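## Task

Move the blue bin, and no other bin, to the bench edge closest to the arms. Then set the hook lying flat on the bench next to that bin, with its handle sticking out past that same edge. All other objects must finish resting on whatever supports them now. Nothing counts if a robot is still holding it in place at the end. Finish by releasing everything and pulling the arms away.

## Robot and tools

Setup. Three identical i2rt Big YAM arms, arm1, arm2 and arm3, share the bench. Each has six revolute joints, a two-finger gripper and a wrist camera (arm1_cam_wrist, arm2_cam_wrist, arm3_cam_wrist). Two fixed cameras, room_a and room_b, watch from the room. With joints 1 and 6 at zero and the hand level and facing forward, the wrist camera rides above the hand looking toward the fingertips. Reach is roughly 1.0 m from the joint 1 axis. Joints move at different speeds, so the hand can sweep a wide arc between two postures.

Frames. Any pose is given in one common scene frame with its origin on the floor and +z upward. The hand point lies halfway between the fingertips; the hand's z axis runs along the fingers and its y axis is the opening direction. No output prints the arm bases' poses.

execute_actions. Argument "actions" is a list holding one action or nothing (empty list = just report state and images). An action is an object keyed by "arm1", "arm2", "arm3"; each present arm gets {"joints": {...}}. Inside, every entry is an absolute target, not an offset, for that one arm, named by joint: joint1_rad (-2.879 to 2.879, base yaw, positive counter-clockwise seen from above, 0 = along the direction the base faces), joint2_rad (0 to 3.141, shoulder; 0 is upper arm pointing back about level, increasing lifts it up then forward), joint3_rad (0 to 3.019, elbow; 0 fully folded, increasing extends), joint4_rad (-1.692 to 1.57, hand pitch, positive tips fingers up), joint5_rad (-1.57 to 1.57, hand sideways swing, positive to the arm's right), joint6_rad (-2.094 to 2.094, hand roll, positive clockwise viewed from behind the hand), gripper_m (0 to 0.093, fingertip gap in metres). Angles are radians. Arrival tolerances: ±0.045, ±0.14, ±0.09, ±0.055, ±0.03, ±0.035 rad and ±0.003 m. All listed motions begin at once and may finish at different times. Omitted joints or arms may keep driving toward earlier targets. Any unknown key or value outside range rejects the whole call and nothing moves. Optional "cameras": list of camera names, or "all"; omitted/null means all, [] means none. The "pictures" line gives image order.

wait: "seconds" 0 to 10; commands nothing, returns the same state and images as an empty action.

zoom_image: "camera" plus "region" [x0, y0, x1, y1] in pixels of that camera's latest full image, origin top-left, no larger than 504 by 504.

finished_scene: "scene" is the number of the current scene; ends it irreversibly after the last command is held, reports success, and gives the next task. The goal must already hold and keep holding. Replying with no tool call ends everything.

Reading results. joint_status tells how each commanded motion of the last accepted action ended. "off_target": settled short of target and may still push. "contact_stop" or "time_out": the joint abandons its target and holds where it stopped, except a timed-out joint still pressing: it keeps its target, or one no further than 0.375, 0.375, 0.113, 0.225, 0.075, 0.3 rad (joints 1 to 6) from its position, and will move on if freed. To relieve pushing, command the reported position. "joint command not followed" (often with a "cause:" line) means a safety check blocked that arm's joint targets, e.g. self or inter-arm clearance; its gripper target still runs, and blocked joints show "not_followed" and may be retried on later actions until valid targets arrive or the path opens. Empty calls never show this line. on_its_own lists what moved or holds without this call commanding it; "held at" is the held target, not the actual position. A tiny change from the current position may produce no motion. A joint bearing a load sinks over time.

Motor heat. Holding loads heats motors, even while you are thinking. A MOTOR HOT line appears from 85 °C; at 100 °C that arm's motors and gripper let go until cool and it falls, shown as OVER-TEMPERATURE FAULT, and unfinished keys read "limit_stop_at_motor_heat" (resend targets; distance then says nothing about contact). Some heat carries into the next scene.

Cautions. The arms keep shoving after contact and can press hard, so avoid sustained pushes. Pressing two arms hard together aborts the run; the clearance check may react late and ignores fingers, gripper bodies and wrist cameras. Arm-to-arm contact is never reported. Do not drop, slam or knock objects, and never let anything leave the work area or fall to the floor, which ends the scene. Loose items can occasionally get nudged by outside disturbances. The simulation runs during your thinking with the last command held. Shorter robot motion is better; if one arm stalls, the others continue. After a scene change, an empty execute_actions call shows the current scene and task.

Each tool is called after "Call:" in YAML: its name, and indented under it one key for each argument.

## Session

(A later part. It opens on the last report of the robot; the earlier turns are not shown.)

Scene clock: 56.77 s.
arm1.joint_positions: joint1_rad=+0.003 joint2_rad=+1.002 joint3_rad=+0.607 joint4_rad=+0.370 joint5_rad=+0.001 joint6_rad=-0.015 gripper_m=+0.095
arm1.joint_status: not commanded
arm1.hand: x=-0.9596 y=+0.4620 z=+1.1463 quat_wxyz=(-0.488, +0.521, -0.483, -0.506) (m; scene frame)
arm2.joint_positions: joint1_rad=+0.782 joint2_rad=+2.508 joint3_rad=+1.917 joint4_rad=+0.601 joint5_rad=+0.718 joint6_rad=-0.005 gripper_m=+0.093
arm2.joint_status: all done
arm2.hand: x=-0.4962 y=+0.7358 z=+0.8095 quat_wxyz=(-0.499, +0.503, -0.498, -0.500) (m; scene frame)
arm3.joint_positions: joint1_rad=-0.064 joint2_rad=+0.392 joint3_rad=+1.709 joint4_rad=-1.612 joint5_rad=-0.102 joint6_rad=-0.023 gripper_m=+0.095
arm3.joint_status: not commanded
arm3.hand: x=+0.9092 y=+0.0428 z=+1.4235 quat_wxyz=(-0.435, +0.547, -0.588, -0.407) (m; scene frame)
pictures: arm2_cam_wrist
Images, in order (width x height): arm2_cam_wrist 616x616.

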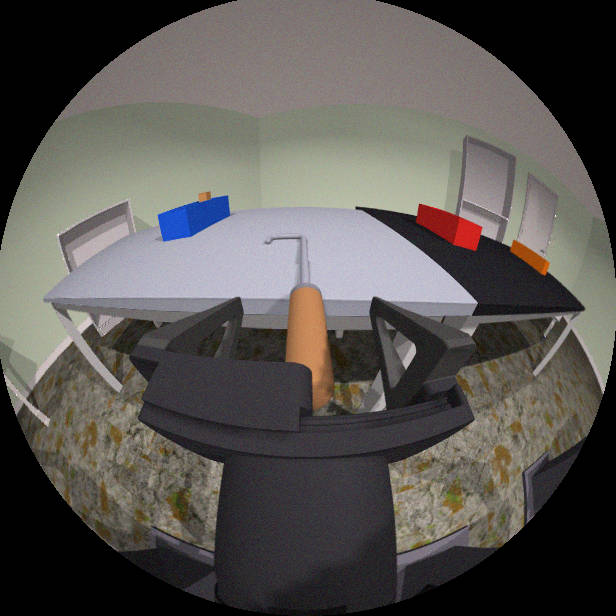

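Call:
execute_actions:
  actions:
    - {"arm2":{"joints":{"joint2_rad":2.2}}}
  cameras: []

Call:
execute_actions:
  actions:
    - {"arm2":{"joints":{"joint1_rad":-0.3,"joint2_rad":1.0,"joint3_rad":0.8,"joint5_rad":0}}}
  cameras: []

Call:
execute_actions:
  actions:
    - {"arm1":{"joints":{"joint1_rad":-0.694,"joint2_rad":2.5,"joint3_rad":1.935,"joint4_rad":0.8,"joint5_rad":-0.642}}}
  cameras: ["arm1_cam_wrist"]

Scene clock: 62.63 s.
arm1.joint_positions: joint1_rad=+0.003 joint2_rad=+1.002 joint3_rad=+0.607 joint4_rad=+0.370 joint5_rad=+0.001 joint6_rad=-0.015 gripper_m=+0.095
arm1.joint_status: not commanded
arm1.hand: x=-0.9596 y=+0.4620 z=+1.1463 quat_wxyz=(-0.488, +0.521, -0.483, -0.506) (m; scene frame)
arm2.joint_positions: joint1_rad=+0.782 joint2_rad=+2.194 joint3_rad=+1.958 joint4_rad=+0.607 joint5_rad=+0.718 joint6_rad=-0.005 gripper_m=+0.093
arm2.joint_status: all done
arm2.hand: x=-0.4788 y=+0.7172 z=+1.1036 quat_wxyz=(-0.499, +0.368, -0.482, -0.618) (m; scene frame)
arm3.joint_positions: joint1_rad=-0.064 joint2_rad=+0.392 joint3_rad=+1.709 joint4_rad=-1.612 joint5_rad=-0.102 joint6_rad=-0.023 gripper_m=+0.095
arm3.joint_status: not commanded
arm3.hand: x=+0.9092 y=+0.0428 z=+1.4235 quat_wxyz=(-0.435, +0.547, -0.588, -0.407) (m; scene frame)
pictures: none
No camera images: the call's "cameras" was empty. Leave "cameras" out to get every camera's image.

Scene clock: 64.30 s.
arm1.joint_positions: joint1_rad=+0.003 joint2_rad=+1.002 joint3_rad=+0.607 joint4_rad=+0.370 joint5_rad=+0.001 joint6_rad=-0.015 gripper_m=+0.095
arm1.joint_status: not commanded
arm1.hand: x=-0.9596 y=+0.4620 z=+1.1463 quat_wxyz=(-0.488, +0.521, -0.483, -0.506) (m; scene frame)
arm2.joint_positions: joint1_rad=-0.295 joint2_rad=+1.005 joint3_rad=+0.800 joint4_rad=+0.607 joint5_rad=+0.002 joint6_rad=-0.005 gripper_m=+0.093
arm2.joint_status: all done
arm2.hand: x=+0.1704 y=+0.4470 z=+1.2324 quat_wxyz=(-0.685, +0.321, -0.452, -0.472) (m; scene frame)
arm3.joint_positions: joint1_rad=-0.064 joint2_rad=+0.392 joint3_rad=+1.709 joint4_rad=-1.612 joint5_rad=-0.102 joint6_rad=-0.023 gripper_m=+0.095
arm3.joint_status: not commanded
arm3.hand: x=+0.9092 y=+0.0428 z=+1.4235 quat_wxyz=(-0.435, +0.547, -0.588, -0.407) (m; scene frame)
pictures: none
No camera images: the call's "cameras" was empty. Leave "cameras" out to get every camera's image.

Scene clock: 66.30 s.
arm1.joint_positions: joint1_rad=-0.702 joint2_rad=+2.524 joint3_rad=+1.877 joint4_rad=+0.781 joint5_rad=-0.641 joint6_rad=-0.014 gripper_m=+0.095
arm1.joint_status: all done
arm1.hand: x=-0.4798 y=+0.7596 z=+0.9118 quat_wxyz=(-0.555, +0.490, -0.446, -0.502) (m; scene frame)
arm2.joint_positions: joint1_rad=-0.295 joint2_rad=+1.005 joint3_rad=+0.800 joint4_rad=+0.607 joint5_rad=+0.002 joint6_rad=-0.005 gripper_m=+0.093
arm2.joint_status: not commanded
arm2.hand: x=+0.1704 y=+0.4470 z=+1.2324 quat_wxyz=(-0.685, +0.321, -0.452, -0.472) (m; scene frame)
arm3.joint_positions: joint1_rad=-0.064 joint2_rad=+0.392 joint3_rad=+1.709 joint4_rad=-1.612 joint5_rad=-0.102 joint6_rad=-0.023 gripper_m=+0.095
arm3.joint_status: not commanded
arm3.hand: x=+0.9092 y=+0.0428 z=+1.4235 quat_wxyz=(-0.435, +0.547, -0.588, -0.407) (m; scene frame)
pictures: arm1_cam_wrist
Images, in order (width x height): arm1_cam_wrist 616x616.

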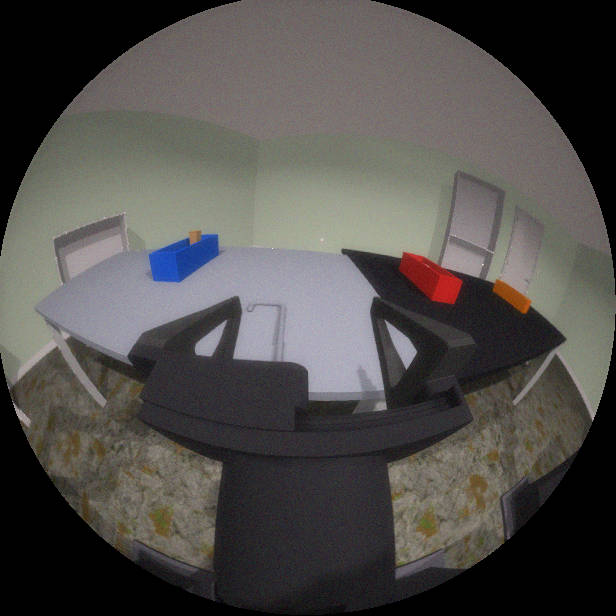

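Call:
execute_actions:
  actions:
    - {"arm1":{"joints":{"joint1_rad":-0.685,"joint2_rad":2.615,"joint3_rad":1.84,"joint4_rad":0.82}}}
  cameras: ["arm1_cam_wrist"]

Scene clock: 69.43 s.
arm1.joint_positions: joint1_rad=-0.695 joint2_rad=+2.619 joint3_rad=+1.837 joint4_rad=+0.798 joint5_rad=-0.641 joint6_rad=-0.014 gripper_m=+0.095
arm1.joint_status: all done
arm1.hand: x=-0.4958 y=+0.7499 z=+0.8138 quat_wxyz=(-0.513, +0.500, -0.487, -0.500) (m; scene frame)
arm2.joint_positions: joint1_rad=-0.295 joint2_rad=+1.005 joint3_rad=+0.800 joint4_rad=+0.607 joint5_rad=+0.002 joint6_rad=-0.005 gripper_m=+0.093
arm2.joint_status: not commanded
arm2.hand: x=+0.1704 y=+0.4470 z=+1.2324 quat_wxyz=(-0.685, +0.321, -0.452, -0.472) (m; scene frame)
arm3.joint_positions: joint1_rad=-0.064 joint2_rad=+0.392 joint3_rad=+1.709 joint4_rad=-1.612 joint5_rad=-0.102 joint6_rad=-0.023 gripper_m=+0.095
arm3.joint_status: not commanded
arm3.hand: x=+0.9092 y=+0.0428 z=+1.4235 quat_wxyz=(-0.435, +0.547, -0.588, -0.407) (m; scene frame)
pictures: arm1_cam_wrist
Images, in order (width x height): arm1_cam_wrist 616x616.

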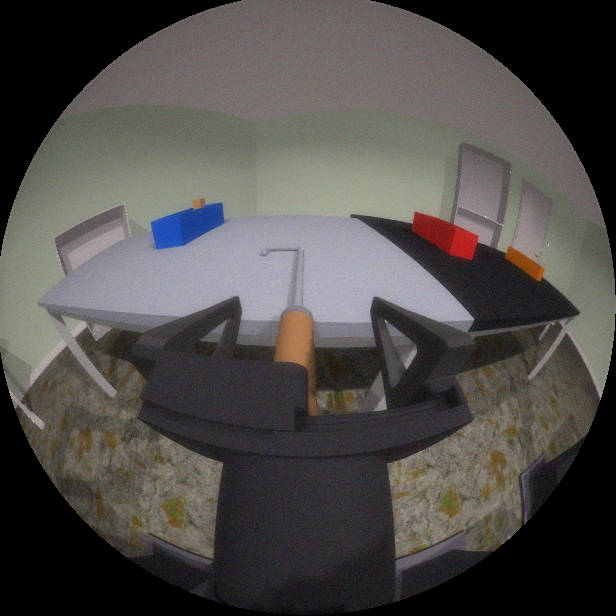

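Call:
execute_actions:
  actions:
    - {"arm1":{"joints":{"joint1_rad":-0.672,"joint2_rad":2.65,"joint3_rad":1.80,"joint4_rad":0.85}}}
  cameras: ["arm1_cam_wrist","room_b"]

Call:
zoom_image:
  camera: "room_b"
  region: [290,220,410,300]

Scene clock: 74.83 s.
arm1.joint_positions: joint1_rad=-0.686 joint2_rad=+2.632 joint3_rad=+1.805 joint4_rad=+0.823 joint5_rad=-0.641 joint6_rad=-0.014 gripper_m=+0.095
arm1.joint_status: all done
arm1.hand: x=-0.5083 y=+0.7453 z=+0.7931 quat_wxyz=(-0.505, +0.503, -0.491, -0.501) (m; scene frame)
arm2.joint_positions: joint1_rad=-0.295 joint2_rad=+1.005 joint3_rad=+0.800 joint4_rad=+0.607 joint5_rad=+0.002 joint6_rad=-0.005 gripper_m=+0.093
arm2.joint_status: not commanded
arm2.hand: x=+0.1704 y=+0.4470 z=+1.2324 quat_wxyz=(-0.685, +0.321, -0.452, -0.472) (m; scene frame)
arm3.joint_positions: joint1_rad=-0.064 joint2_rad=+0.392 joint3_rad=+1.709 joint4_rad=-1.612 joint5_rad=-0.102 joint6_rad=-0.023 gripper_m=+0.095
arm3.joint_status: not commanded
arm3.hand: x=+0.9092 y=+0.0428 z=+1.4235 quat_wxyz=(-0.435, +0.547, -0.588, -0.407) (m; scene frame)
pictures: arm1_cam_wrist, room_b
Images, in order (width x height): arm1_cam_wrist 616x616, room_b 896x504.

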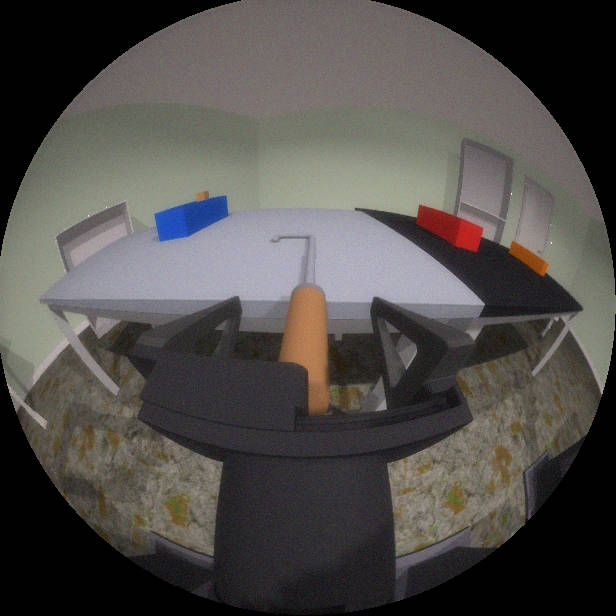

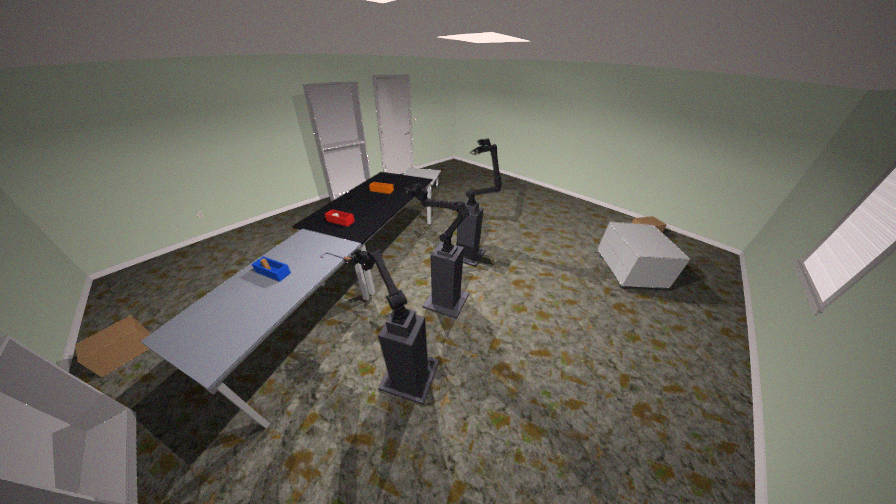

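Region (290, 220, 410, 300) of room_b's 896x504 image, scaled by 4.200, with more detail than that image has.

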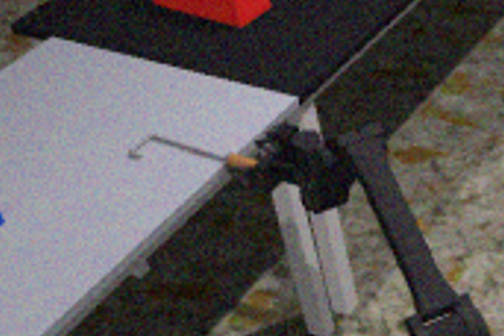

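Call:
execute_actions:
  actions:
    - {"arm1":{"joints":{"joint2_rad":2.68}}}
  cameras: ["arm1_cam_wrist"]

Scene clock: 77.20 s.
arm1.joint_positions: joint1_rad=-0.684 joint2_rad=+2.666 joint3_rad=+1.805 joint4_rad=+0.823 joint5_rad=-0.641 joint6_rad=-0.014 gripper_m=+0.095
arm1.joint_status: all done
arm1.hand: x=-0.5137 y=+0.7421 z=+0.7648 quat_wxyz=(-0.492, +0.505, -0.502, -0.500) (m; scene frame)
arm2.joint_positions: joint1_rad=-0.295 joint2_rad=+1.005 joint3_rad=+0.800 joint4_rad=+0.607 joint5_rad=+0.002 joint6_rad=-0.005 gripper_m=+0.093
arm2.joint_status: not commanded
arm2.hand: x=+0.1704 y=+0.4470 z=+1.2324 quat_wxyz=(-0.685, +0.321, -0.452, -0.472) (m; scene frame)
arm3.joint_positions: joint1_rad=-0.064 joint2_rad=+0.392 joint3_rad=+1.709 joint4_rad=-1.612 joint5_rad=-0.102 joint6_rad=-0.023 gripper_m=+0.095
arm3.joint_status: not commanded
arm3.hand: x=+0.9092 y=+0.0428 z=+1.4235 quat_wxyz=(-0.435, +0.547, -0.588, -0.407) (m; scene frame)
pictures: arm1_cam_wrist
Images, in order (width x height): arm1_cam_wrist 616x616.

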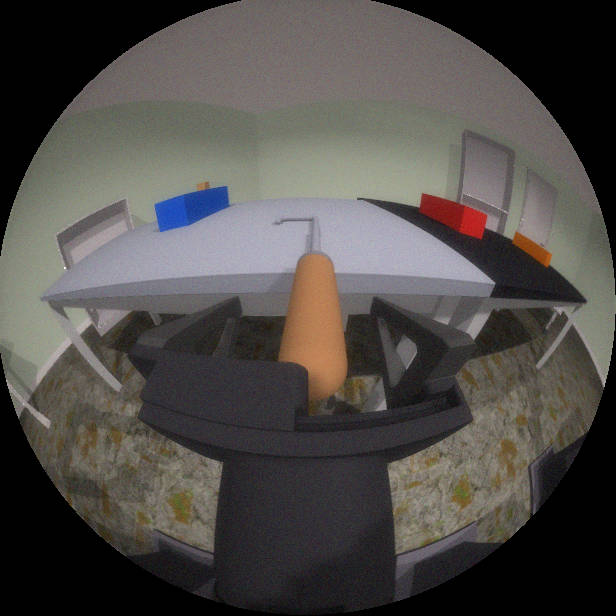

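Call:
execute_actions:
  actions:
    - {"arm1":{"joints":{"joint4_rad":0.865,"gripper_m":0}}}
  cameras: ["arm1_cam_wrist"]

Call:
execute_actions:
  actions:
    - {"arm1":{"joints":{"joint2_rad":2.56,"joint4_rad":0.78,"joint6_rad":-1.57}}}
  cameras: ["arm1_cam_wrist","room_a"]

Scene clock: 80.23 s.
arm1.joint_positions: joint1_rad=-0.683 joint2_rad=+2.666 joint3_rad=+1.805 joint4_rad=+0.836 joint5_rad=-0.640 joint6_rad=-0.013 gripper_m=+0.031
arm1.joint_status: gripper_m off_target (ended at +0.031, target +0.000); the others done
arm1.hand: x=-0.5137 y=+0.7423 z=+0.7677 quat_wxyz=(-0.497, +0.504, -0.498, -0.501) (m; scene frame)
arm2.joint_positions: joint1_rad=-0.295 joint2_rad=+1.005 joint3_rad=+0.800 joint4_rad=+0.607 joint5_rad=+0.002 joint6_rad=-0.005 gripper_m=+0.093
arm2.joint_status: not commanded
arm2.hand: x=+0.1704 y=+0.4470 z=+1.2324 quat_wxyz=(-0.685, +0.321, -0.452, -0.472) (m; scene frame)
arm3.joint_positions: joint1_rad=-0.064 joint2_rad=+0.392 joint3_rad=+1.709 joint4_rad=-1.612 joint5_rad=-0.102 joint6_rad=-0.023 gripper_m=+0.095
arm3.joint_status: not commanded
arm3.hand: x=+0.9092 y=+0.0428 z=+1.4235 quat_wxyz=(-0.435, +0.547, -0.588, -0.407) (m; scene frame)
pictures: arm1_cam_wrist
Images, in order (width x height): arm1_cam_wrist 616x616.

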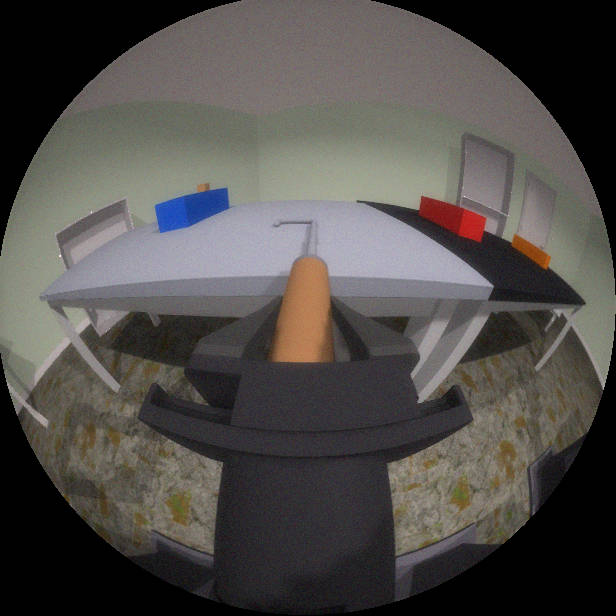

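Scene clock: 83.70 s.
arm1.joint_positions: joint1_rad=-0.678 joint2_rad=+2.592 joint3_rad=+1.798 joint4_rad=+0.789 joint5_rad=-0.651 joint6_rad=-1.529 gripper_m=+0.031
arm1.joint_status: joint6_rad time_out (moved -1.516 of -1.557); the others done
arm1.on_its_own: joint6_rad reads -1.529 and still pushes toward -1.570 since a time_out
arm1.hand: x=-0.5146 y=+0.7517 z=+0.8159 quat_wxyz=(-0.710, +0.703, -0.005, -0.024) (m; scene frame)
arm2.joint_positions: joint1_rad=-0.295 joint2_rad=+1.005 joint3_rad=+0.800 joint4_rad=+0.607 joint5_rad=+0.002 joint6_rad=-0.005 gripper_m=+0.093
arm2.joint_status: not commanded
arm2.hand: x=+0.1704 y=+0.4470 z=+1.2324 quat_wxyz=(-0.685, +0.321, -0.452, -0.472) (m; scene frame)
arm3.joint_positions: joint1_rad=-0.064 joint2_rad=+0.392 joint3_rad=+1.709 joint4_rad=-1.612 joint5_rad=-0.102 joint6_rad=-0.023 gripper_m=+0.095
arm3.joint_status: not commanded
arm3.hand: x=+0.9092 y=+0.0428 z=+1.4235 quat_wxyz=(-0.435, +0.547, -0.588, -0.407) (m; scene frame)
pictures: arm1_cam_wrist, room_a
Images, in order (width x height): arm1_cam_wrist 616x616, room_a 896x504.

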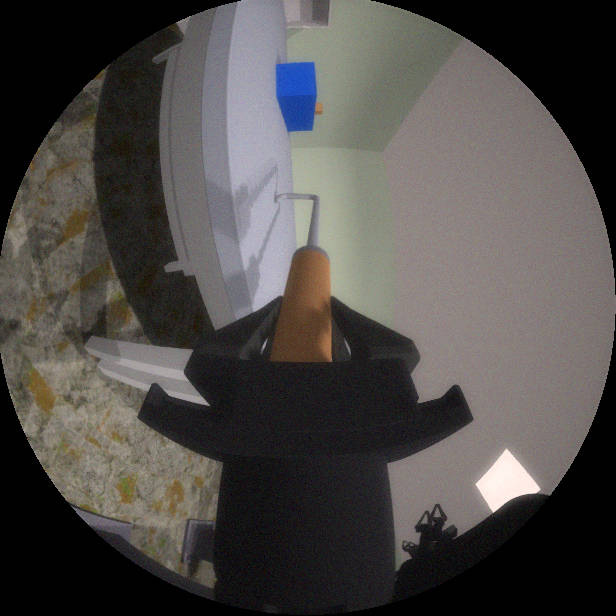

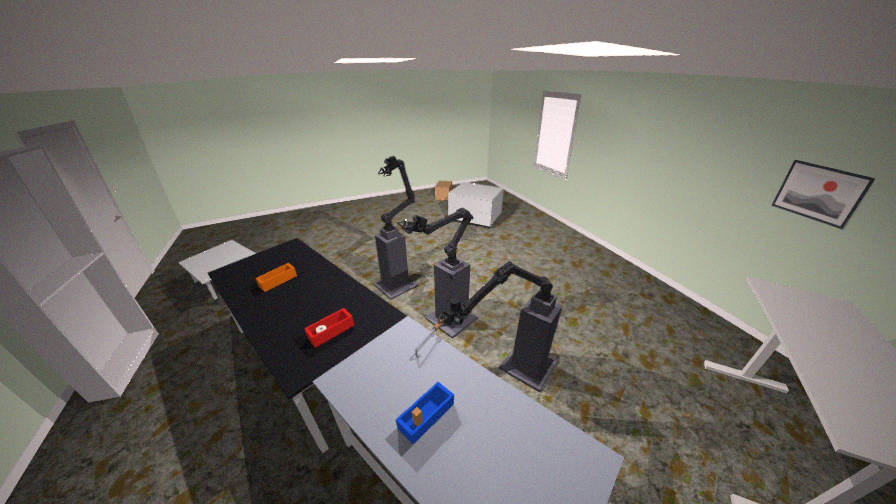

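Call:
execute_actions:
  actions:
    - {"arm1":{"joints":{"joint2_rad":2.4}}}
  cameras: []

Call:
execute_actions:
  actions:
    - {"arm1":{"joints":{"joint1_rad":-0.09,"joint5_rad":0.06,"joint4_rad":0.66}}}
  cameras: ["arm1_cam_wrist","room_a","room_b"]

Scene clock: 87.77 s.
arm1.joint_positions: joint1_rad=-0.674 joint2_rad=+2.472 joint3_rad=+1.780 joint4_rad=+0.771 joint5_rad=-0.643 joint6_rad=-1.561 gripper_m=+0.031
arm1.joint_status: all done
arm1.hand: x=-0.5124 y=+0.7570 z=+0.9041 quat_wxyz=(-0.734, +0.679, +0.022, +0.006) (m; scene frame)
arm2.joint_positions: joint1_rad=-0.295 joint2_rad=+1.005 joint3_rad=+0.800 joint4_rad=+0.607 joint5_rad=+0.002 joint6_rad=-0.005 gripper_m=+0.093
arm2.joint_status: not commanded
arm2.hand: x=+0.1704 y=+0.4470 z=+1.2324 quat_wxyz=(-0.685, +0.321, -0.452, -0.472) (m; scene frame)
arm3.joint_positions: joint1_rad=-0.064 joint2_rad=+0.392 joint3_rad=+1.709 joint4_rad=-1.612 joint5_rad=-0.102 joint6_rad=-0.023 gripper_m=+0.095
arm3.joint_status: not commanded
arm3.hand: x=+0.9092 y=+0.0428 z=+1.4235 quat_wxyz=(-0.435, +0.547, -0.588, -0.407) (m; scene frame)
pictures: none
No camera images: the call's "cameras" was empty. Leave "cameras" out to get every camera's image.

Scene clock: 89.93 s.
arm1.joint_positions: joint1_rad=-0.092 joint2_rad=+2.472 joint3_rad=+1.780 joint4_rad=+0.650 joint5_rad=+0.060 joint6_rad=-1.566 gripper_m=+0.031
arm1.joint_status: all done
arm1.hand: x=-0.8872 y=+0.8924 z=+0.8776 quat_wxyz=(-0.696, +0.716, -0.035, +0.034) (m; scene frame)
arm2.joint_positions: joint1_rad=-0.295 joint2_rad=+1.005 joint3_rad=+0.800 joint4_rad=+0.607 joint5_rad=+0.002 joint6_rad=-0.005 gripper_m=+0.093
arm2.joint_status: not commanded
arm2.hand: x=+0.1704 y=+0.4470 z=+1.2324 quat_wxyz=(-0.685, +0.321, -0.452, -0.472) (m; scene frame)
arm3.joint_positions: joint1_rad=-0.064 joint2_rad=+0.392 joint3_rad=+1.709 joint4_rad=-1.612 joint5_rad=-0.102 joint6_rad=-0.023 gripper_m=+0.095
arm3.joint_status: not commanded
arm3.hand: x=+0.9092 y=+0.0428 z=+1.4235 quat_wxyz=(-0.435, +0.547, -0.588, -0.407) (m; scene frame)
pictures: arm1_cam_wrist, room_a, room_b
Images, in order (width x height): arm1_cam_wrist 616x616, room_a 896x504, room_b 896x504.

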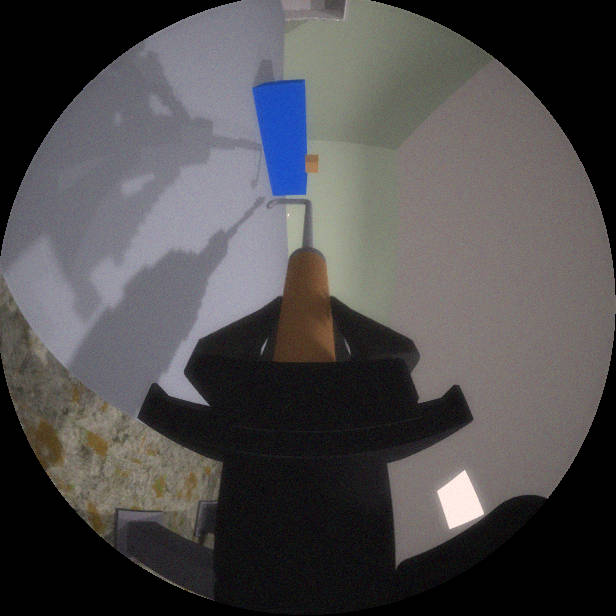

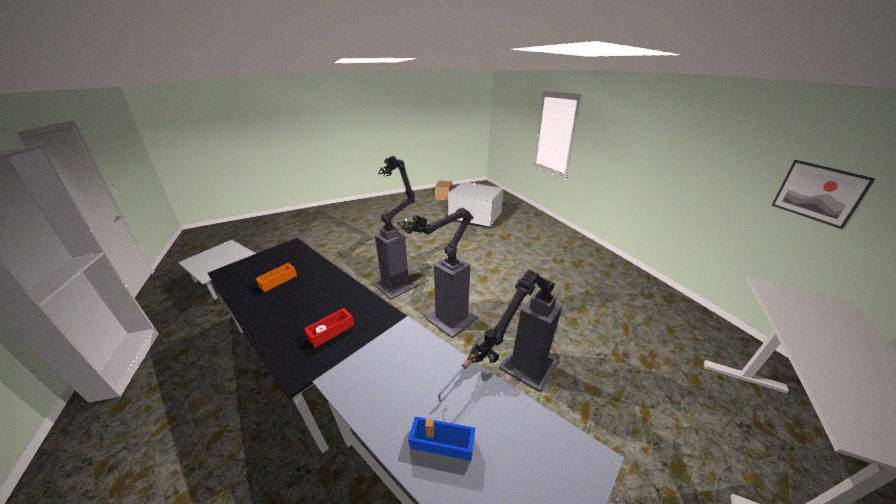

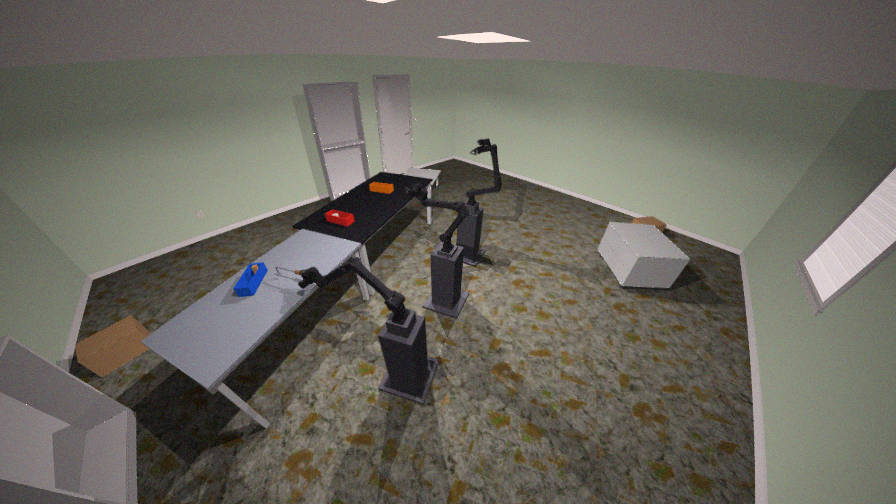

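Call:
execute_actions:
  actions:
    - {"arm1":{"joints":{"joint4_rad":0.8,"joint3_rad":2.2}}}
  cameras: []

Call:
execute_actions:
  actions:
    - {"arm1":{"joints":{"joint1_rad":0.13,"joint2_rad":2.57,"joint4_rad":0.64}}}
  cameras: ["arm1_cam_wrist","room_a","room_b"]

Call:
zoom_image:
  camera: "room_a"
  region: [380,340,580,490]

Call:
zoom_image:
  camera: "room_b"
  region: [200,230,340,330]

Scene clock: 95.93 s.
arm1.joint_positions: joint1_rad=-0.092 joint2_rad=+2.445 joint3_rad=+2.122 joint4_rad=+0.757 joint5_rad=+0.060 joint6_rad=-1.568 gripper_m=+0.031
arm1.joint_status: all done
arm1.hand: x=-0.8865 y=+0.9295 z=+1.1236 quat_wxyz=(-0.846, +0.531, -0.035, +0.031) (m; scene frame)
arm2.joint_positions: joint1_rad=-0.295 joint2_rad=+1.005 joint3_rad=+0.800 joint4_rad=+0.607 joint5_rad=+0.002 joint6_rad=-0.005 gripper_m=+0.093
arm2.joint_status: not commanded
arm2.hand: x=+0.1704 y=+0.4470 z=+1.2324 quat_wxyz=(-0.685, +0.321, -0.452, -0.472) (m; scene frame)
arm3.joint_positions: joint1_rad=-0.064 joint2_rad=+0.392 joint3_rad=+1.709 joint4_rad=-1.612 joint5_rad=-0.102 joint6_rad=-0.023 gripper_m=+0.095
arm3.joint_status: not commanded
arm3.hand: x=+0.9092 y=+0.0428 z=+1.4235 quat_wxyz=(-0.435, +0.547, -0.588, -0.407) (m; scene frame)
pictures: none
No camera images: the call's "cameras" was empty. Leave "cameras" out to get every camera's image.

Scene clock: 97.93 s.
arm1.joint_positions: joint1_rad=+0.124 joint2_rad=+2.657 joint3_rad=+2.127 joint4_rad=+0.613 joint5_rad=+0.059 joint6_rad=-1.568 gripper_m=+0.031
arm1.joint_status: all done
arm1.hand: x=-1.0918 y=+0.9427 z=+0.8945 quat_wxyz=(-0.740, +0.670, +0.039, -0.045) (m; scene frame)
arm2.joint_positions: joint1_rad=-0.295 joint2_rad=+1.005 joint3_rad=+0.800 joint4_rad=+0.607 joint5_rad=+0.002 joint6_rad=-0.005 gripper_m=+0.093
arm2.joint_status: not commanded
arm2.hand: x=+0.1704 y=+0.4470 z=+1.2324 quat_wxyz=(-0.685, +0.321, -0.452, -0.472) (m; scene frame)
arm3.joint_positions: joint1_rad=-0.064 joint2_rad=+0.392 joint3_rad=+1.709 joint4_rad=-1.612 joint5_rad=-0.102 joint6_rad=-0.023 gripper_m=+0.095
arm3.joint_status: not commanded
arm3.hand: x=+0.9092 y=+0.0428 z=+1.4235 quat_wxyz=(-0.435, +0.547, -0.588, -0.407) (m; scene frame)
pictures: arm1_cam_wrist, room_a, room_b
Images, in order (width x height): arm1_cam_wrist 616x616, room_a 896x504, room_b 896x504.

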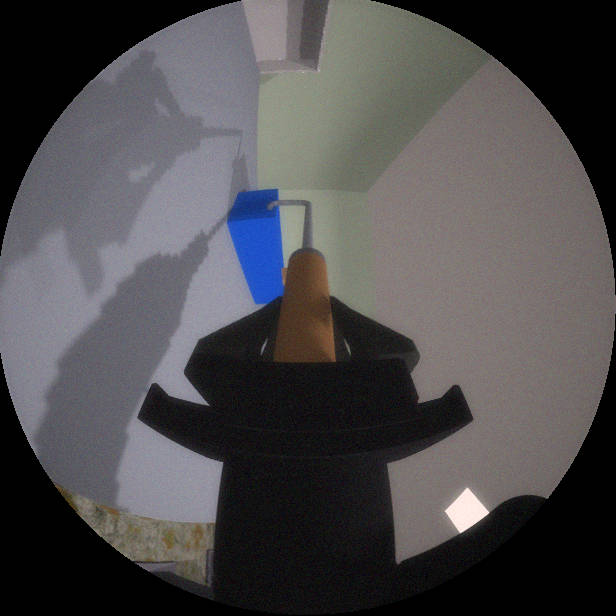

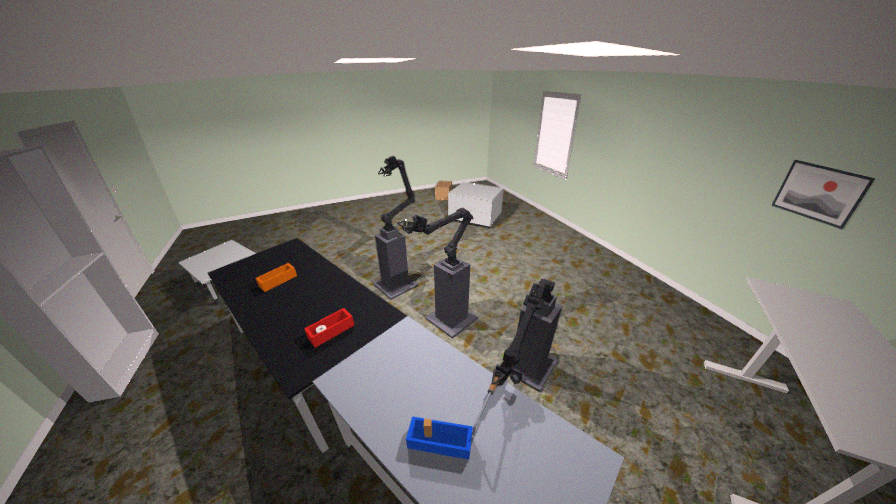

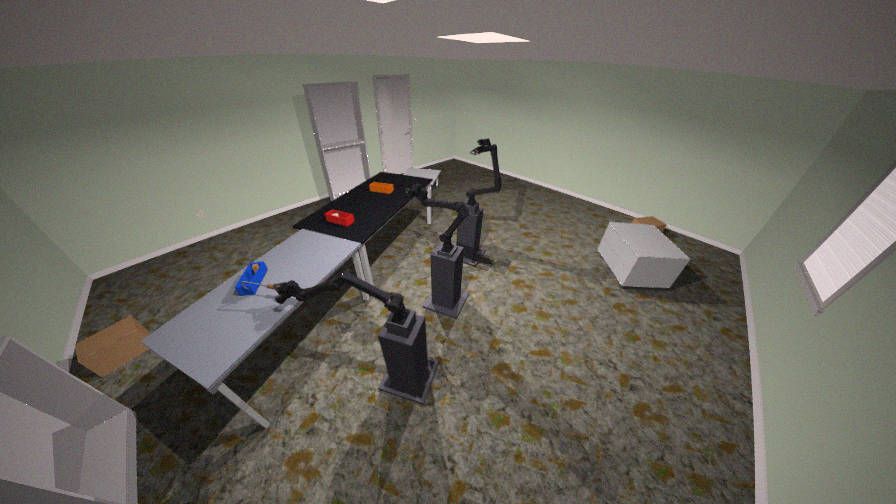

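Region (380, 340, 580, 490) of room_a's 896x504 image, scaled by 2.520, with more detail than that image has; it fills the top 378 rows of this view, and the rest is white.

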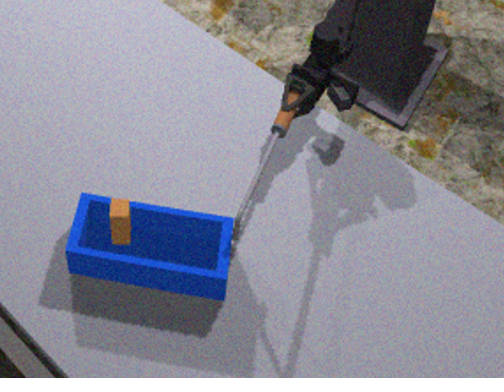

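Region (200, 230, 340, 330) of room_b's 896x504 image, scaled by 3.600, with more detail than that image has; it fills the top 360 rows of this view, and the rest is white.

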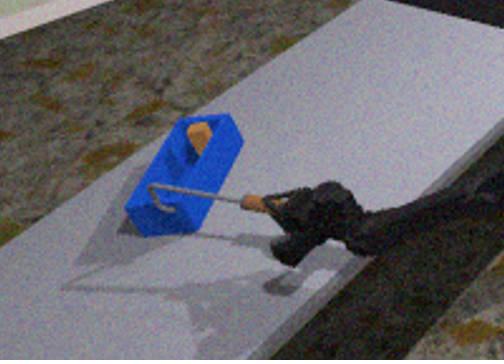

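Call:
execute_actions:
  actions:
    - {"arm1":{"joints":{"joint3_rad":2.42}}}
  cameras: []

Call:
execute_actions:
  actions:
    - {"arm1":{"joints":{"joint1_rad":0.075,"joint4_rad":0.33}}}
  cameras: ["arm1_cam_wrist","room_a","room_b"]

Call:
zoom_image:
  camera: "room_a"
  region: [380,340,580,490]

Call:
zoom_image:
  camera: "room_b"
  region: [200,230,340,330]

Scene clock: 104.07 s.
arm1.joint_positions: joint1_rad=+0.124 joint2_rad=+2.634 joint3_rad=+2.330 joint4_rad=+0.613 joint5_rad=+0.059 joint6_rad=-1.568 gripper_m=+0.031
arm1.joint_status: joint3_rad time_out (moved +0.202 of +0.293)
arm1.on_its_own: joint3_rad reads +2.330 and still pushes toward +2.420 since a time_out
arm1.hand: x=-1.0961 y=+0.9615 z=+1.0357 quat_wxyz=(-0.810, +0.584, +0.030, -0.054) (m; scene frame)
arm2.joint_positions: joint1_rad=-0.295 joint2_rad=+1.005 joint3_rad=+0.800 joint4_rad=+0.607 joint5_rad=+0.002 joint6_rad=-0.005 gripper_m=+0.093
arm2.joint_status: not commanded
arm2.hand: x=+0.1704 y=+0.4470 z=+1.2324 quat_wxyz=(-0.685, +0.321, -0.452, -0.472) (m; scene frame)
arm3.joint_positions: joint1_rad=-0.064 joint2_rad=+0.392 joint3_rad=+1.709 joint4_rad=-1.612 joint5_rad=-0.102 joint6_rad=-0.023 gripper_m=+0.095
arm3.joint_status: not commanded
arm3.hand: x=+0.9092 y=+0.0428 z=+1.4235 quat_wxyz=(-0.435, +0.547, -0.588, -0.407) (m; scene frame)
pictures: none
No camera images: the call's "cameras" was empty. Leave "cameras" out to get every camera's image.

not run: a stop came earlier in this reply.

Region (380, 340, 580, 490) of room_a's 896x504 image, scaled by 2.520, with more detail than that image has; it fills the top 378 rows of this view, and the rest is white.

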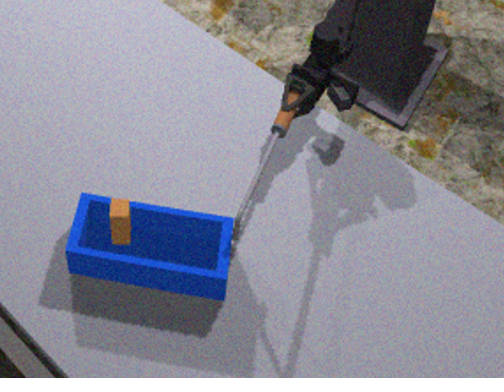

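Region (200, 230, 340, 330) of room_b's 896x504 image, scaled by 3.600, with more detail than that image has; it fills the top 360 rows of this view, and the rest is white.

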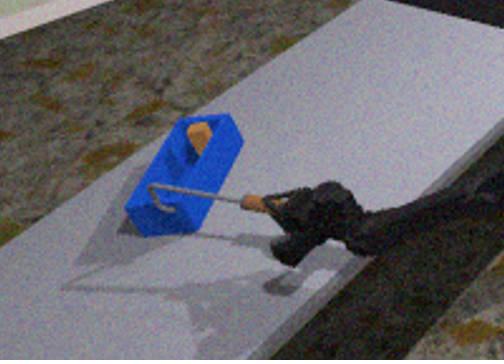

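Call:
execute_actions:
  actions:
    - {"arm1":{"joints":{"joint1_rad":0.075,"joint4_rad":0.28}}}
  cameras: ["arm1_cam_wrist","room_a","room_b"]

Call:
zoom_image:
  camera: "room_a"
  region: [380,340,580,490]

Call:
zoom_image:
  camera: "room_b"
  region: [200,230,340,330]

Scene clock: 107.40 s.
arm1.joint_positions: joint1_rad=+0.070 joint2_rad=+2.634 joint3_rad=+2.330 joint4_rad=+0.269 joint5_rad=+0.060 joint6_rad=-1.568 gripper_m=+0.031
arm1.joint_status: all done
arm1.on_its_own: joint3_rad reads +2.330 and still pushes toward +2.420 since a time_out
arm1.hand: x=-1.0453 y=+0.9814 z=+0.9529 quat_wxyz=(-0.700, +0.714, +0.024, -0.021) (m; scene frame)
arm2.joint_positions: joint1_rad=-0.295 joint2_rad=+1.005 joint3_rad=+0.800 joint4_rad=+0.607 joint5_rad=+0.002 joint6_rad=-0.005 gripper_m=+0.093
arm2.joint_status: not commanded
arm2.hand: x=+0.1704 y=+0.4470 z=+1.2324 quat_wxyz=(-0.685, +0.321, -0.452, -0.472) (m; scene frame)
arm3.joint_positions: joint1_rad=-0.064 joint2_rad=+0.392 joint3_rad=+1.709 joint4_rad=-1.612 joint5_rad=-0.102 joint6_rad=-0.023 gripper_m=+0.095
arm3.joint_status: not commanded
arm3.hand: x=+0.9092 y=+0.0428 z=+1.4235 quat_wxyz=(-0.435, +0.547, -0.588, -0.407) (m; scene frame)
pictures: arm1_cam_wrist, room_a, room_b
Images, in order (width x height): arm1_cam_wrist 616x616, room_a 896x504, room_b 896x504.

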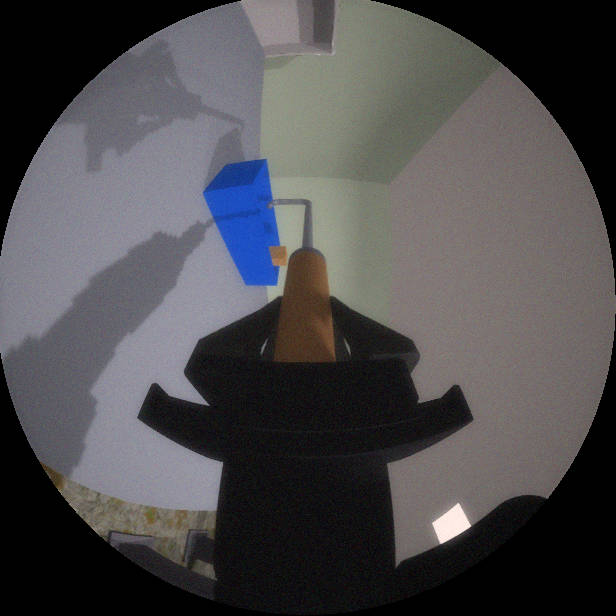

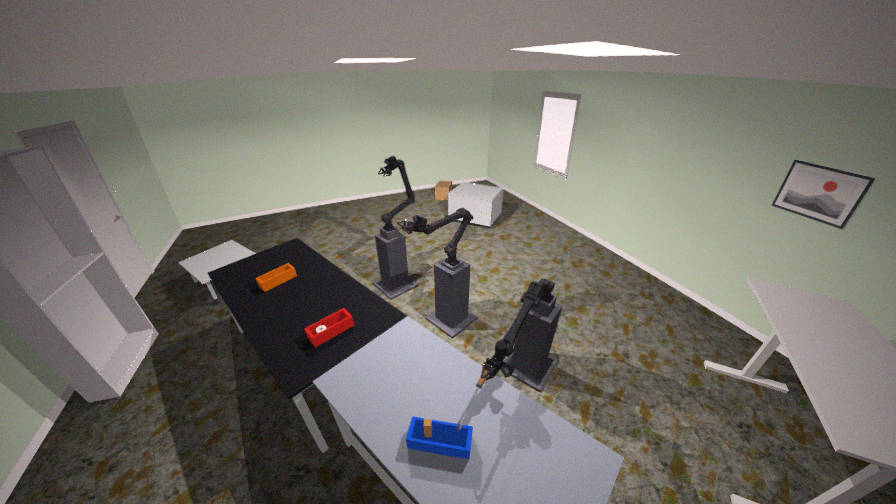

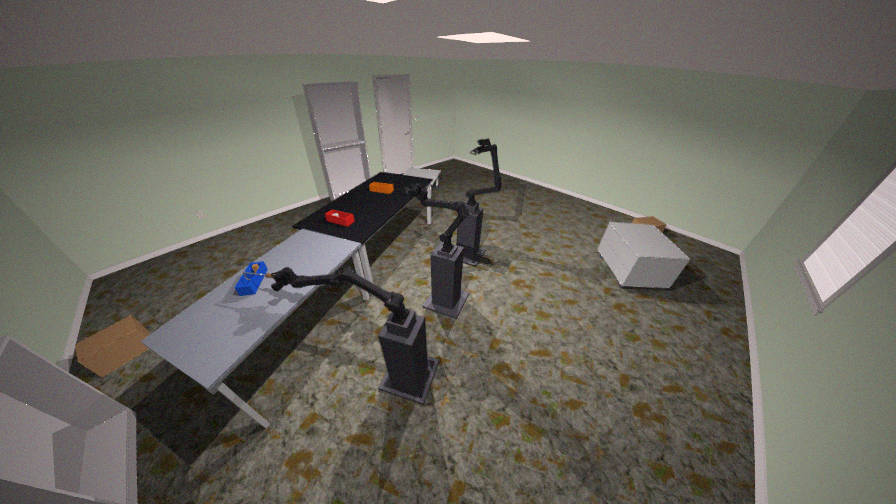

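Region (380, 340, 580, 490) of room_a's 896x504 image, scaled by 2.520, with more detail than that image has; it fills the top 378 rows of this view, and the rest is white.

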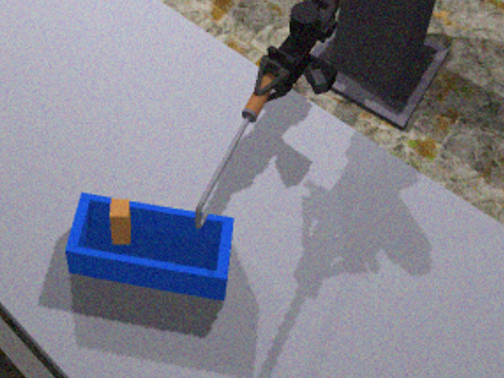

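Region (200, 230, 340, 330) of room_b's 896x504 image, scaled by 3.600, with more detail than that image has; it fills the top 360 rows of this view, and the rest is white.

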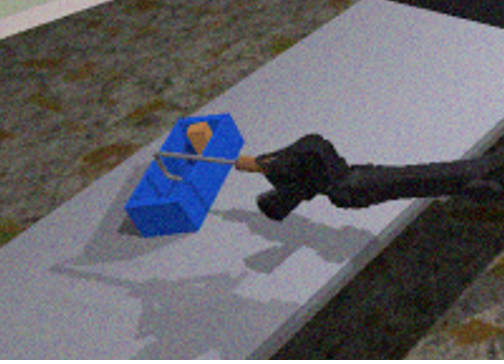

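Call:
execute_actions:
  actions:
    - {"arm1":{"joints":{"joint2_rad":2.73,"joint3_rad":2.76,"joint4_rad":0.2}}}
  cameras: []

Scene clock: 111.20 s.
arm1.joint_positions: joint1_rad=+0.070 joint2_rad=+2.781 joint3_rad=+2.650 joint4_rad=+0.184 joint5_rad=+0.060 joint6_rad=-1.568 gripper_m=+0.031
arm1.joint_status: joint3_rad time_out (moved +0.320 of +0.430); the others done
arm1.on_its_own: joint3_rad reads +2.650 and still pushes toward +2.760 since a time_out
arm1.hand: x=-1.0489 y=+1.0091 z=+0.9847 quat_wxyz=(-0.730, +0.682, +0.021, -0.024) (m; scene frame)
arm2.joint_positions: joint1_rad=-0.295 joint2_rad=+1.005 joint3_rad=+0.800 joint4_rad=+0.607 joint5_rad=+0.002 joint6_rad=-0.005 gripper_m=+0.093
arm2.joint_status: not commanded
arm2.hand: x=+0.1704 y=+0.4470 z=+1.2324 quat_wxyz=(-0.685, +0.321, -0.452, -0.472) (m; scene frame)
arm3.joint_positions: joint1_rad=-0.064 joint2_rad=+0.392 joint3_rad=+1.709 joint4_rad=-1.612 joint5_rad=-0.102 joint6_rad=-0.023 gripper_m=+0.095
arm3.joint_status: not commanded
arm3.hand: x=+0.9092 y=+0.0428 z=+1.4235 quat_wxyz=(-0.435, +0.547, -0.588, -0.407) (m; scene frame)
pictures: none
No camera images: the call's "cameras" was empty. Leave "cameras" out to get every camera's image.

Call:
execute_actions:
  actions:
    - {"arm1":{"joints":{"joint4_rad":-0.04}}}
  cameras: ["arm1_cam_wrist","room_b"]

Call:
zoom_image:
  camera: "room_b"
  region: [200,230,340,330]

Scene clock: 113.90 s.
arm1.joint_positions: joint1_rad=+0.070 joint2_rad=+2.781 joint3_rad=+2.650 joint4_rad=-0.050 joint5_rad=+0.060 joint6_rad=-1.568 gripper_m=+0.031
arm1.joint_status: all done
arm1.on_its_own: joint3_rad reads +2.650 and still pushes toward +2.760 since a time_out
arm1.hand: x=-1.0482 y=+1.0063 z=+0.9274 quat_wxyz=(-0.646, +0.763, +0.029, -0.016) (m; scene frame)
arm2.joint_positions: joint1_rad=-0.295 joint2_rad=+1.005 joint3_rad=+0.800 joint4_rad=+0.607 joint5_rad=+0.002 joint6_rad=-0.005 gripper_m=+0.093
arm2.joint_status: not commanded
arm2.hand: x=+0.1704 y=+0.4470 z=+1.2324 quat_wxyz=(-0.685, +0.321, -0.452, -0.472) (m; scene frame)
arm3.joint_positions: joint1_rad=-0.064 joint2_rad=+0.392 joint3_rad=+1.709 joint4_rad=-1.612 joint5_rad=-0.102 joint6_rad=-0.023 gripper_m=+0.095
arm3.joint_status: not commanded
arm3.hand: x=+0.9092 y=+0.0428 z=+1.4235 quat_wxyz=(-0.435, +0.547, -0.588, -0.407) (m; scene frame)
pictures: arm1_cam_wrist, room_b
Images, in order (width x height): arm1_cam_wrist 616x616, room_b 896x504.

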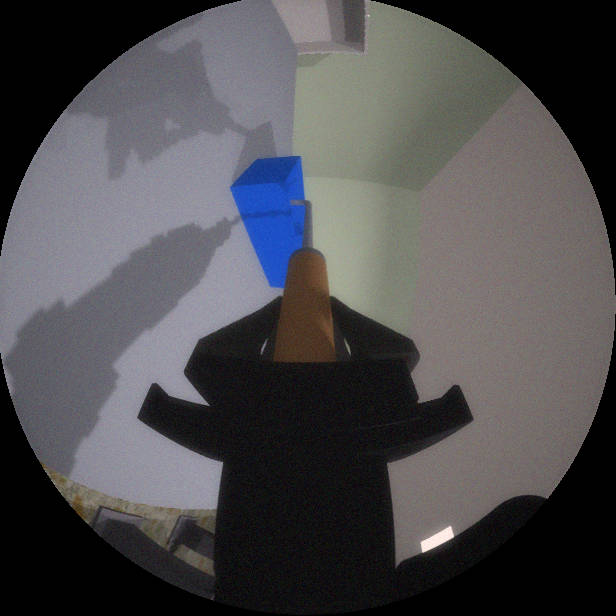

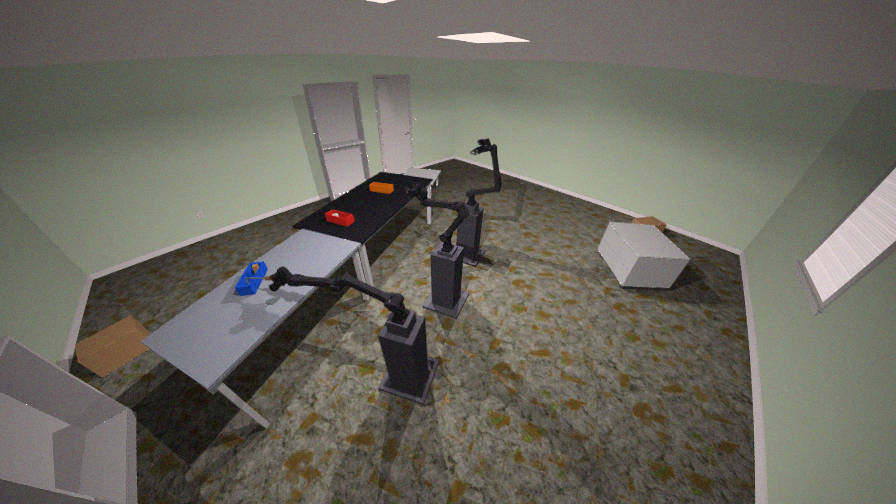

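Region (200, 230, 340, 330) of room_b's 896x504 image, scaled by 3.600, with more detail than that image has; it fills the top 360 rows of this view, and the rest is white.

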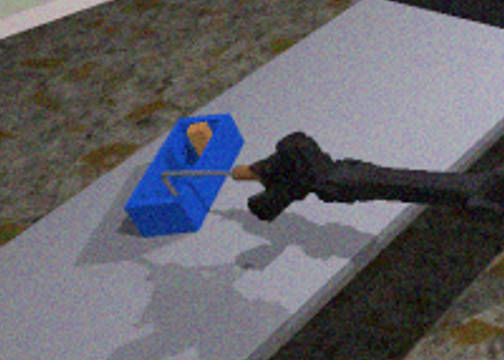

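Call:
execute_actions:
  actions:
    - {"arm1":{"joints":{"joint2_rad":2.48,"joint3_rad":2.18,"joint4_rad":0.24}}}
  cameras: ["arm1_cam_wrist"]

Call:
execute_actions:
  actions:
    - {"arm1":{"joints":{"joint2_rad":2.29,"joint3_rad":1.78,"joint4_rad":0.44}}}
  cameras: ["arm1_cam_wrist","room_a"]

Scene clock: 117.83 s.
arm1.joint_positions: joint1_rad=+0.070 joint2_rad=+2.524 joint3_rad=+2.180 joint4_rad=+0.221 joint5_rad=+0.060 joint6_rad=-1.568 gripper_m=+0.031
arm1.joint_status: all done
arm1.hand: x=-1.0425 y=+0.9591 z=+0.9557 quat_wxyz=(-0.667, +0.744, +0.027, -0.018) (m; scene frame)
arm2.joint_positions: joint1_rad=-0.295 joint2_rad=+1.005 joint3_rad=+0.800 joint4_rad=+0.607 joint5_rad=+0.002 joint6_rad=-0.005 gripper_m=+0.093
arm2.joint_status: not commanded
arm2.hand: x=+0.1704 y=+0.4470 z=+1.2324 quat_wxyz=(-0.685, +0.321, -0.452, -0.472) (m; scene frame)
arm3.joint_positions: joint1_rad=-0.064 joint2_rad=+0.392 joint3_rad=+1.709 joint4_rad=-1.612 joint5_rad=-0.102 joint6_rad=-0.023 gripper_m=+0.095
arm3.joint_status: not commanded
arm3.hand: x=+0.9092 y=+0.0428 z=+1.4235 quat_wxyz=(-0.435, +0.547, -0.588, -0.407) (m; scene frame)
pictures: arm1_cam_wrist
Images, in order (width x height): arm1_cam_wrist 616x616.

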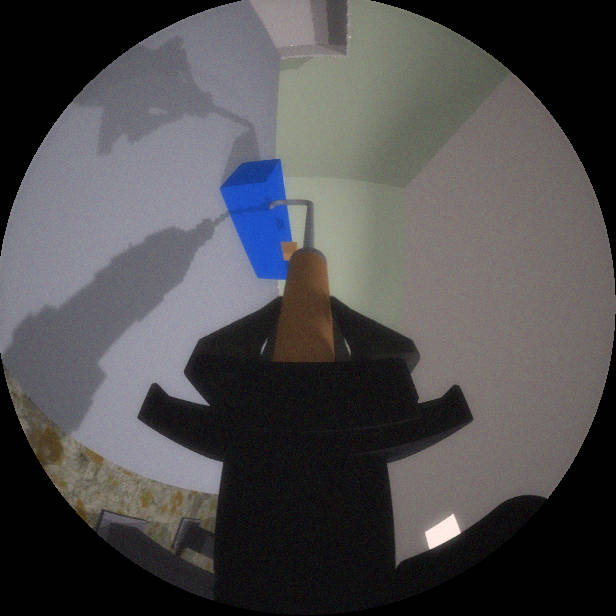

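Scene clock: 119.07 s.
arm1.joint_positions: joint1_rad=+0.070 joint2_rad=+2.368 joint3_rad=+1.758 joint4_rad=+0.389 joint5_rad=+0.060 joint6_rad=-1.568 gripper_m=+0.031
arm1.joint_status: all done
arm1.hand: x=-1.0323 y=+0.8804 z=+0.8934 quat_wxyz=(-0.631, +0.775, +0.030, -0.014) (m; scene frame)
arm2.joint_positions: joint1_rad=-0.295 joint2_rad=+1.005 joint3_rad=+0.800 joint4_rad=+0.607 joint5_rad=+0.002 joint6_rad=-0.005 gripper_m=+0.093
arm2.joint_status: not commanded
arm2.hand: x=+0.1704 y=+0.4470 z=+1.2324 quat_wxyz=(-0.685, +0.321, -0.452, -0.472) (m; scene frame)
arm3.joint_positions: joint1_rad=-0.064 joint2_rad=+0.392 joint3_rad=+1.709 joint4_rad=-1.612 joint5_rad=-0.102 joint6_rad=-0.023 gripper_m=+0.095
arm3.joint_status: not commanded
arm3.hand: x=+0.9092 y=+0.0428 z=+1.4235 quat_wxyz=(-0.435, +0.547, -0.588, -0.407) (m; scene frame)
pictures: arm1_cam_wrist, room_a
Images, in order (width x height): arm1_cam_wrist 616x616, room_a 896x504.

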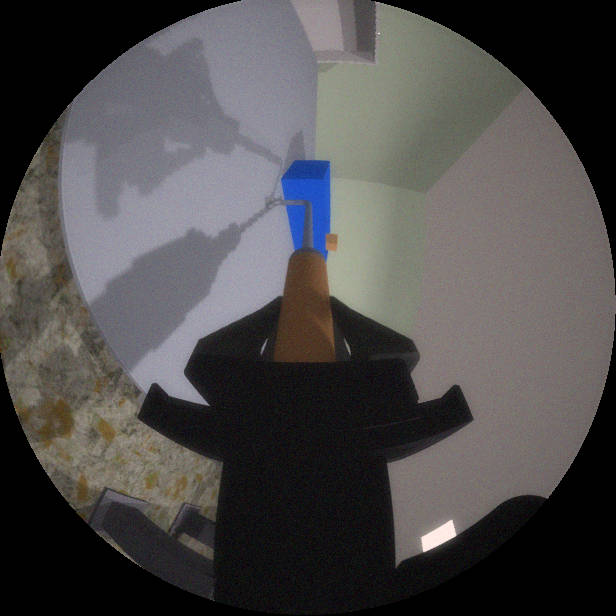

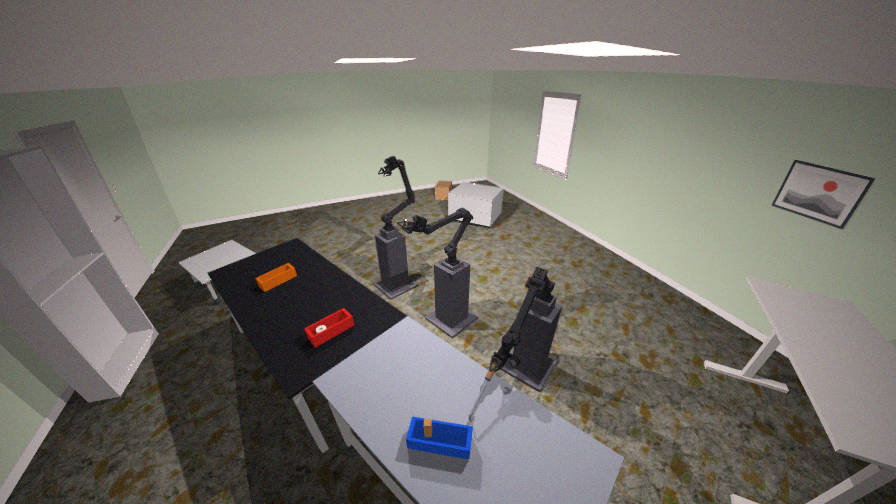

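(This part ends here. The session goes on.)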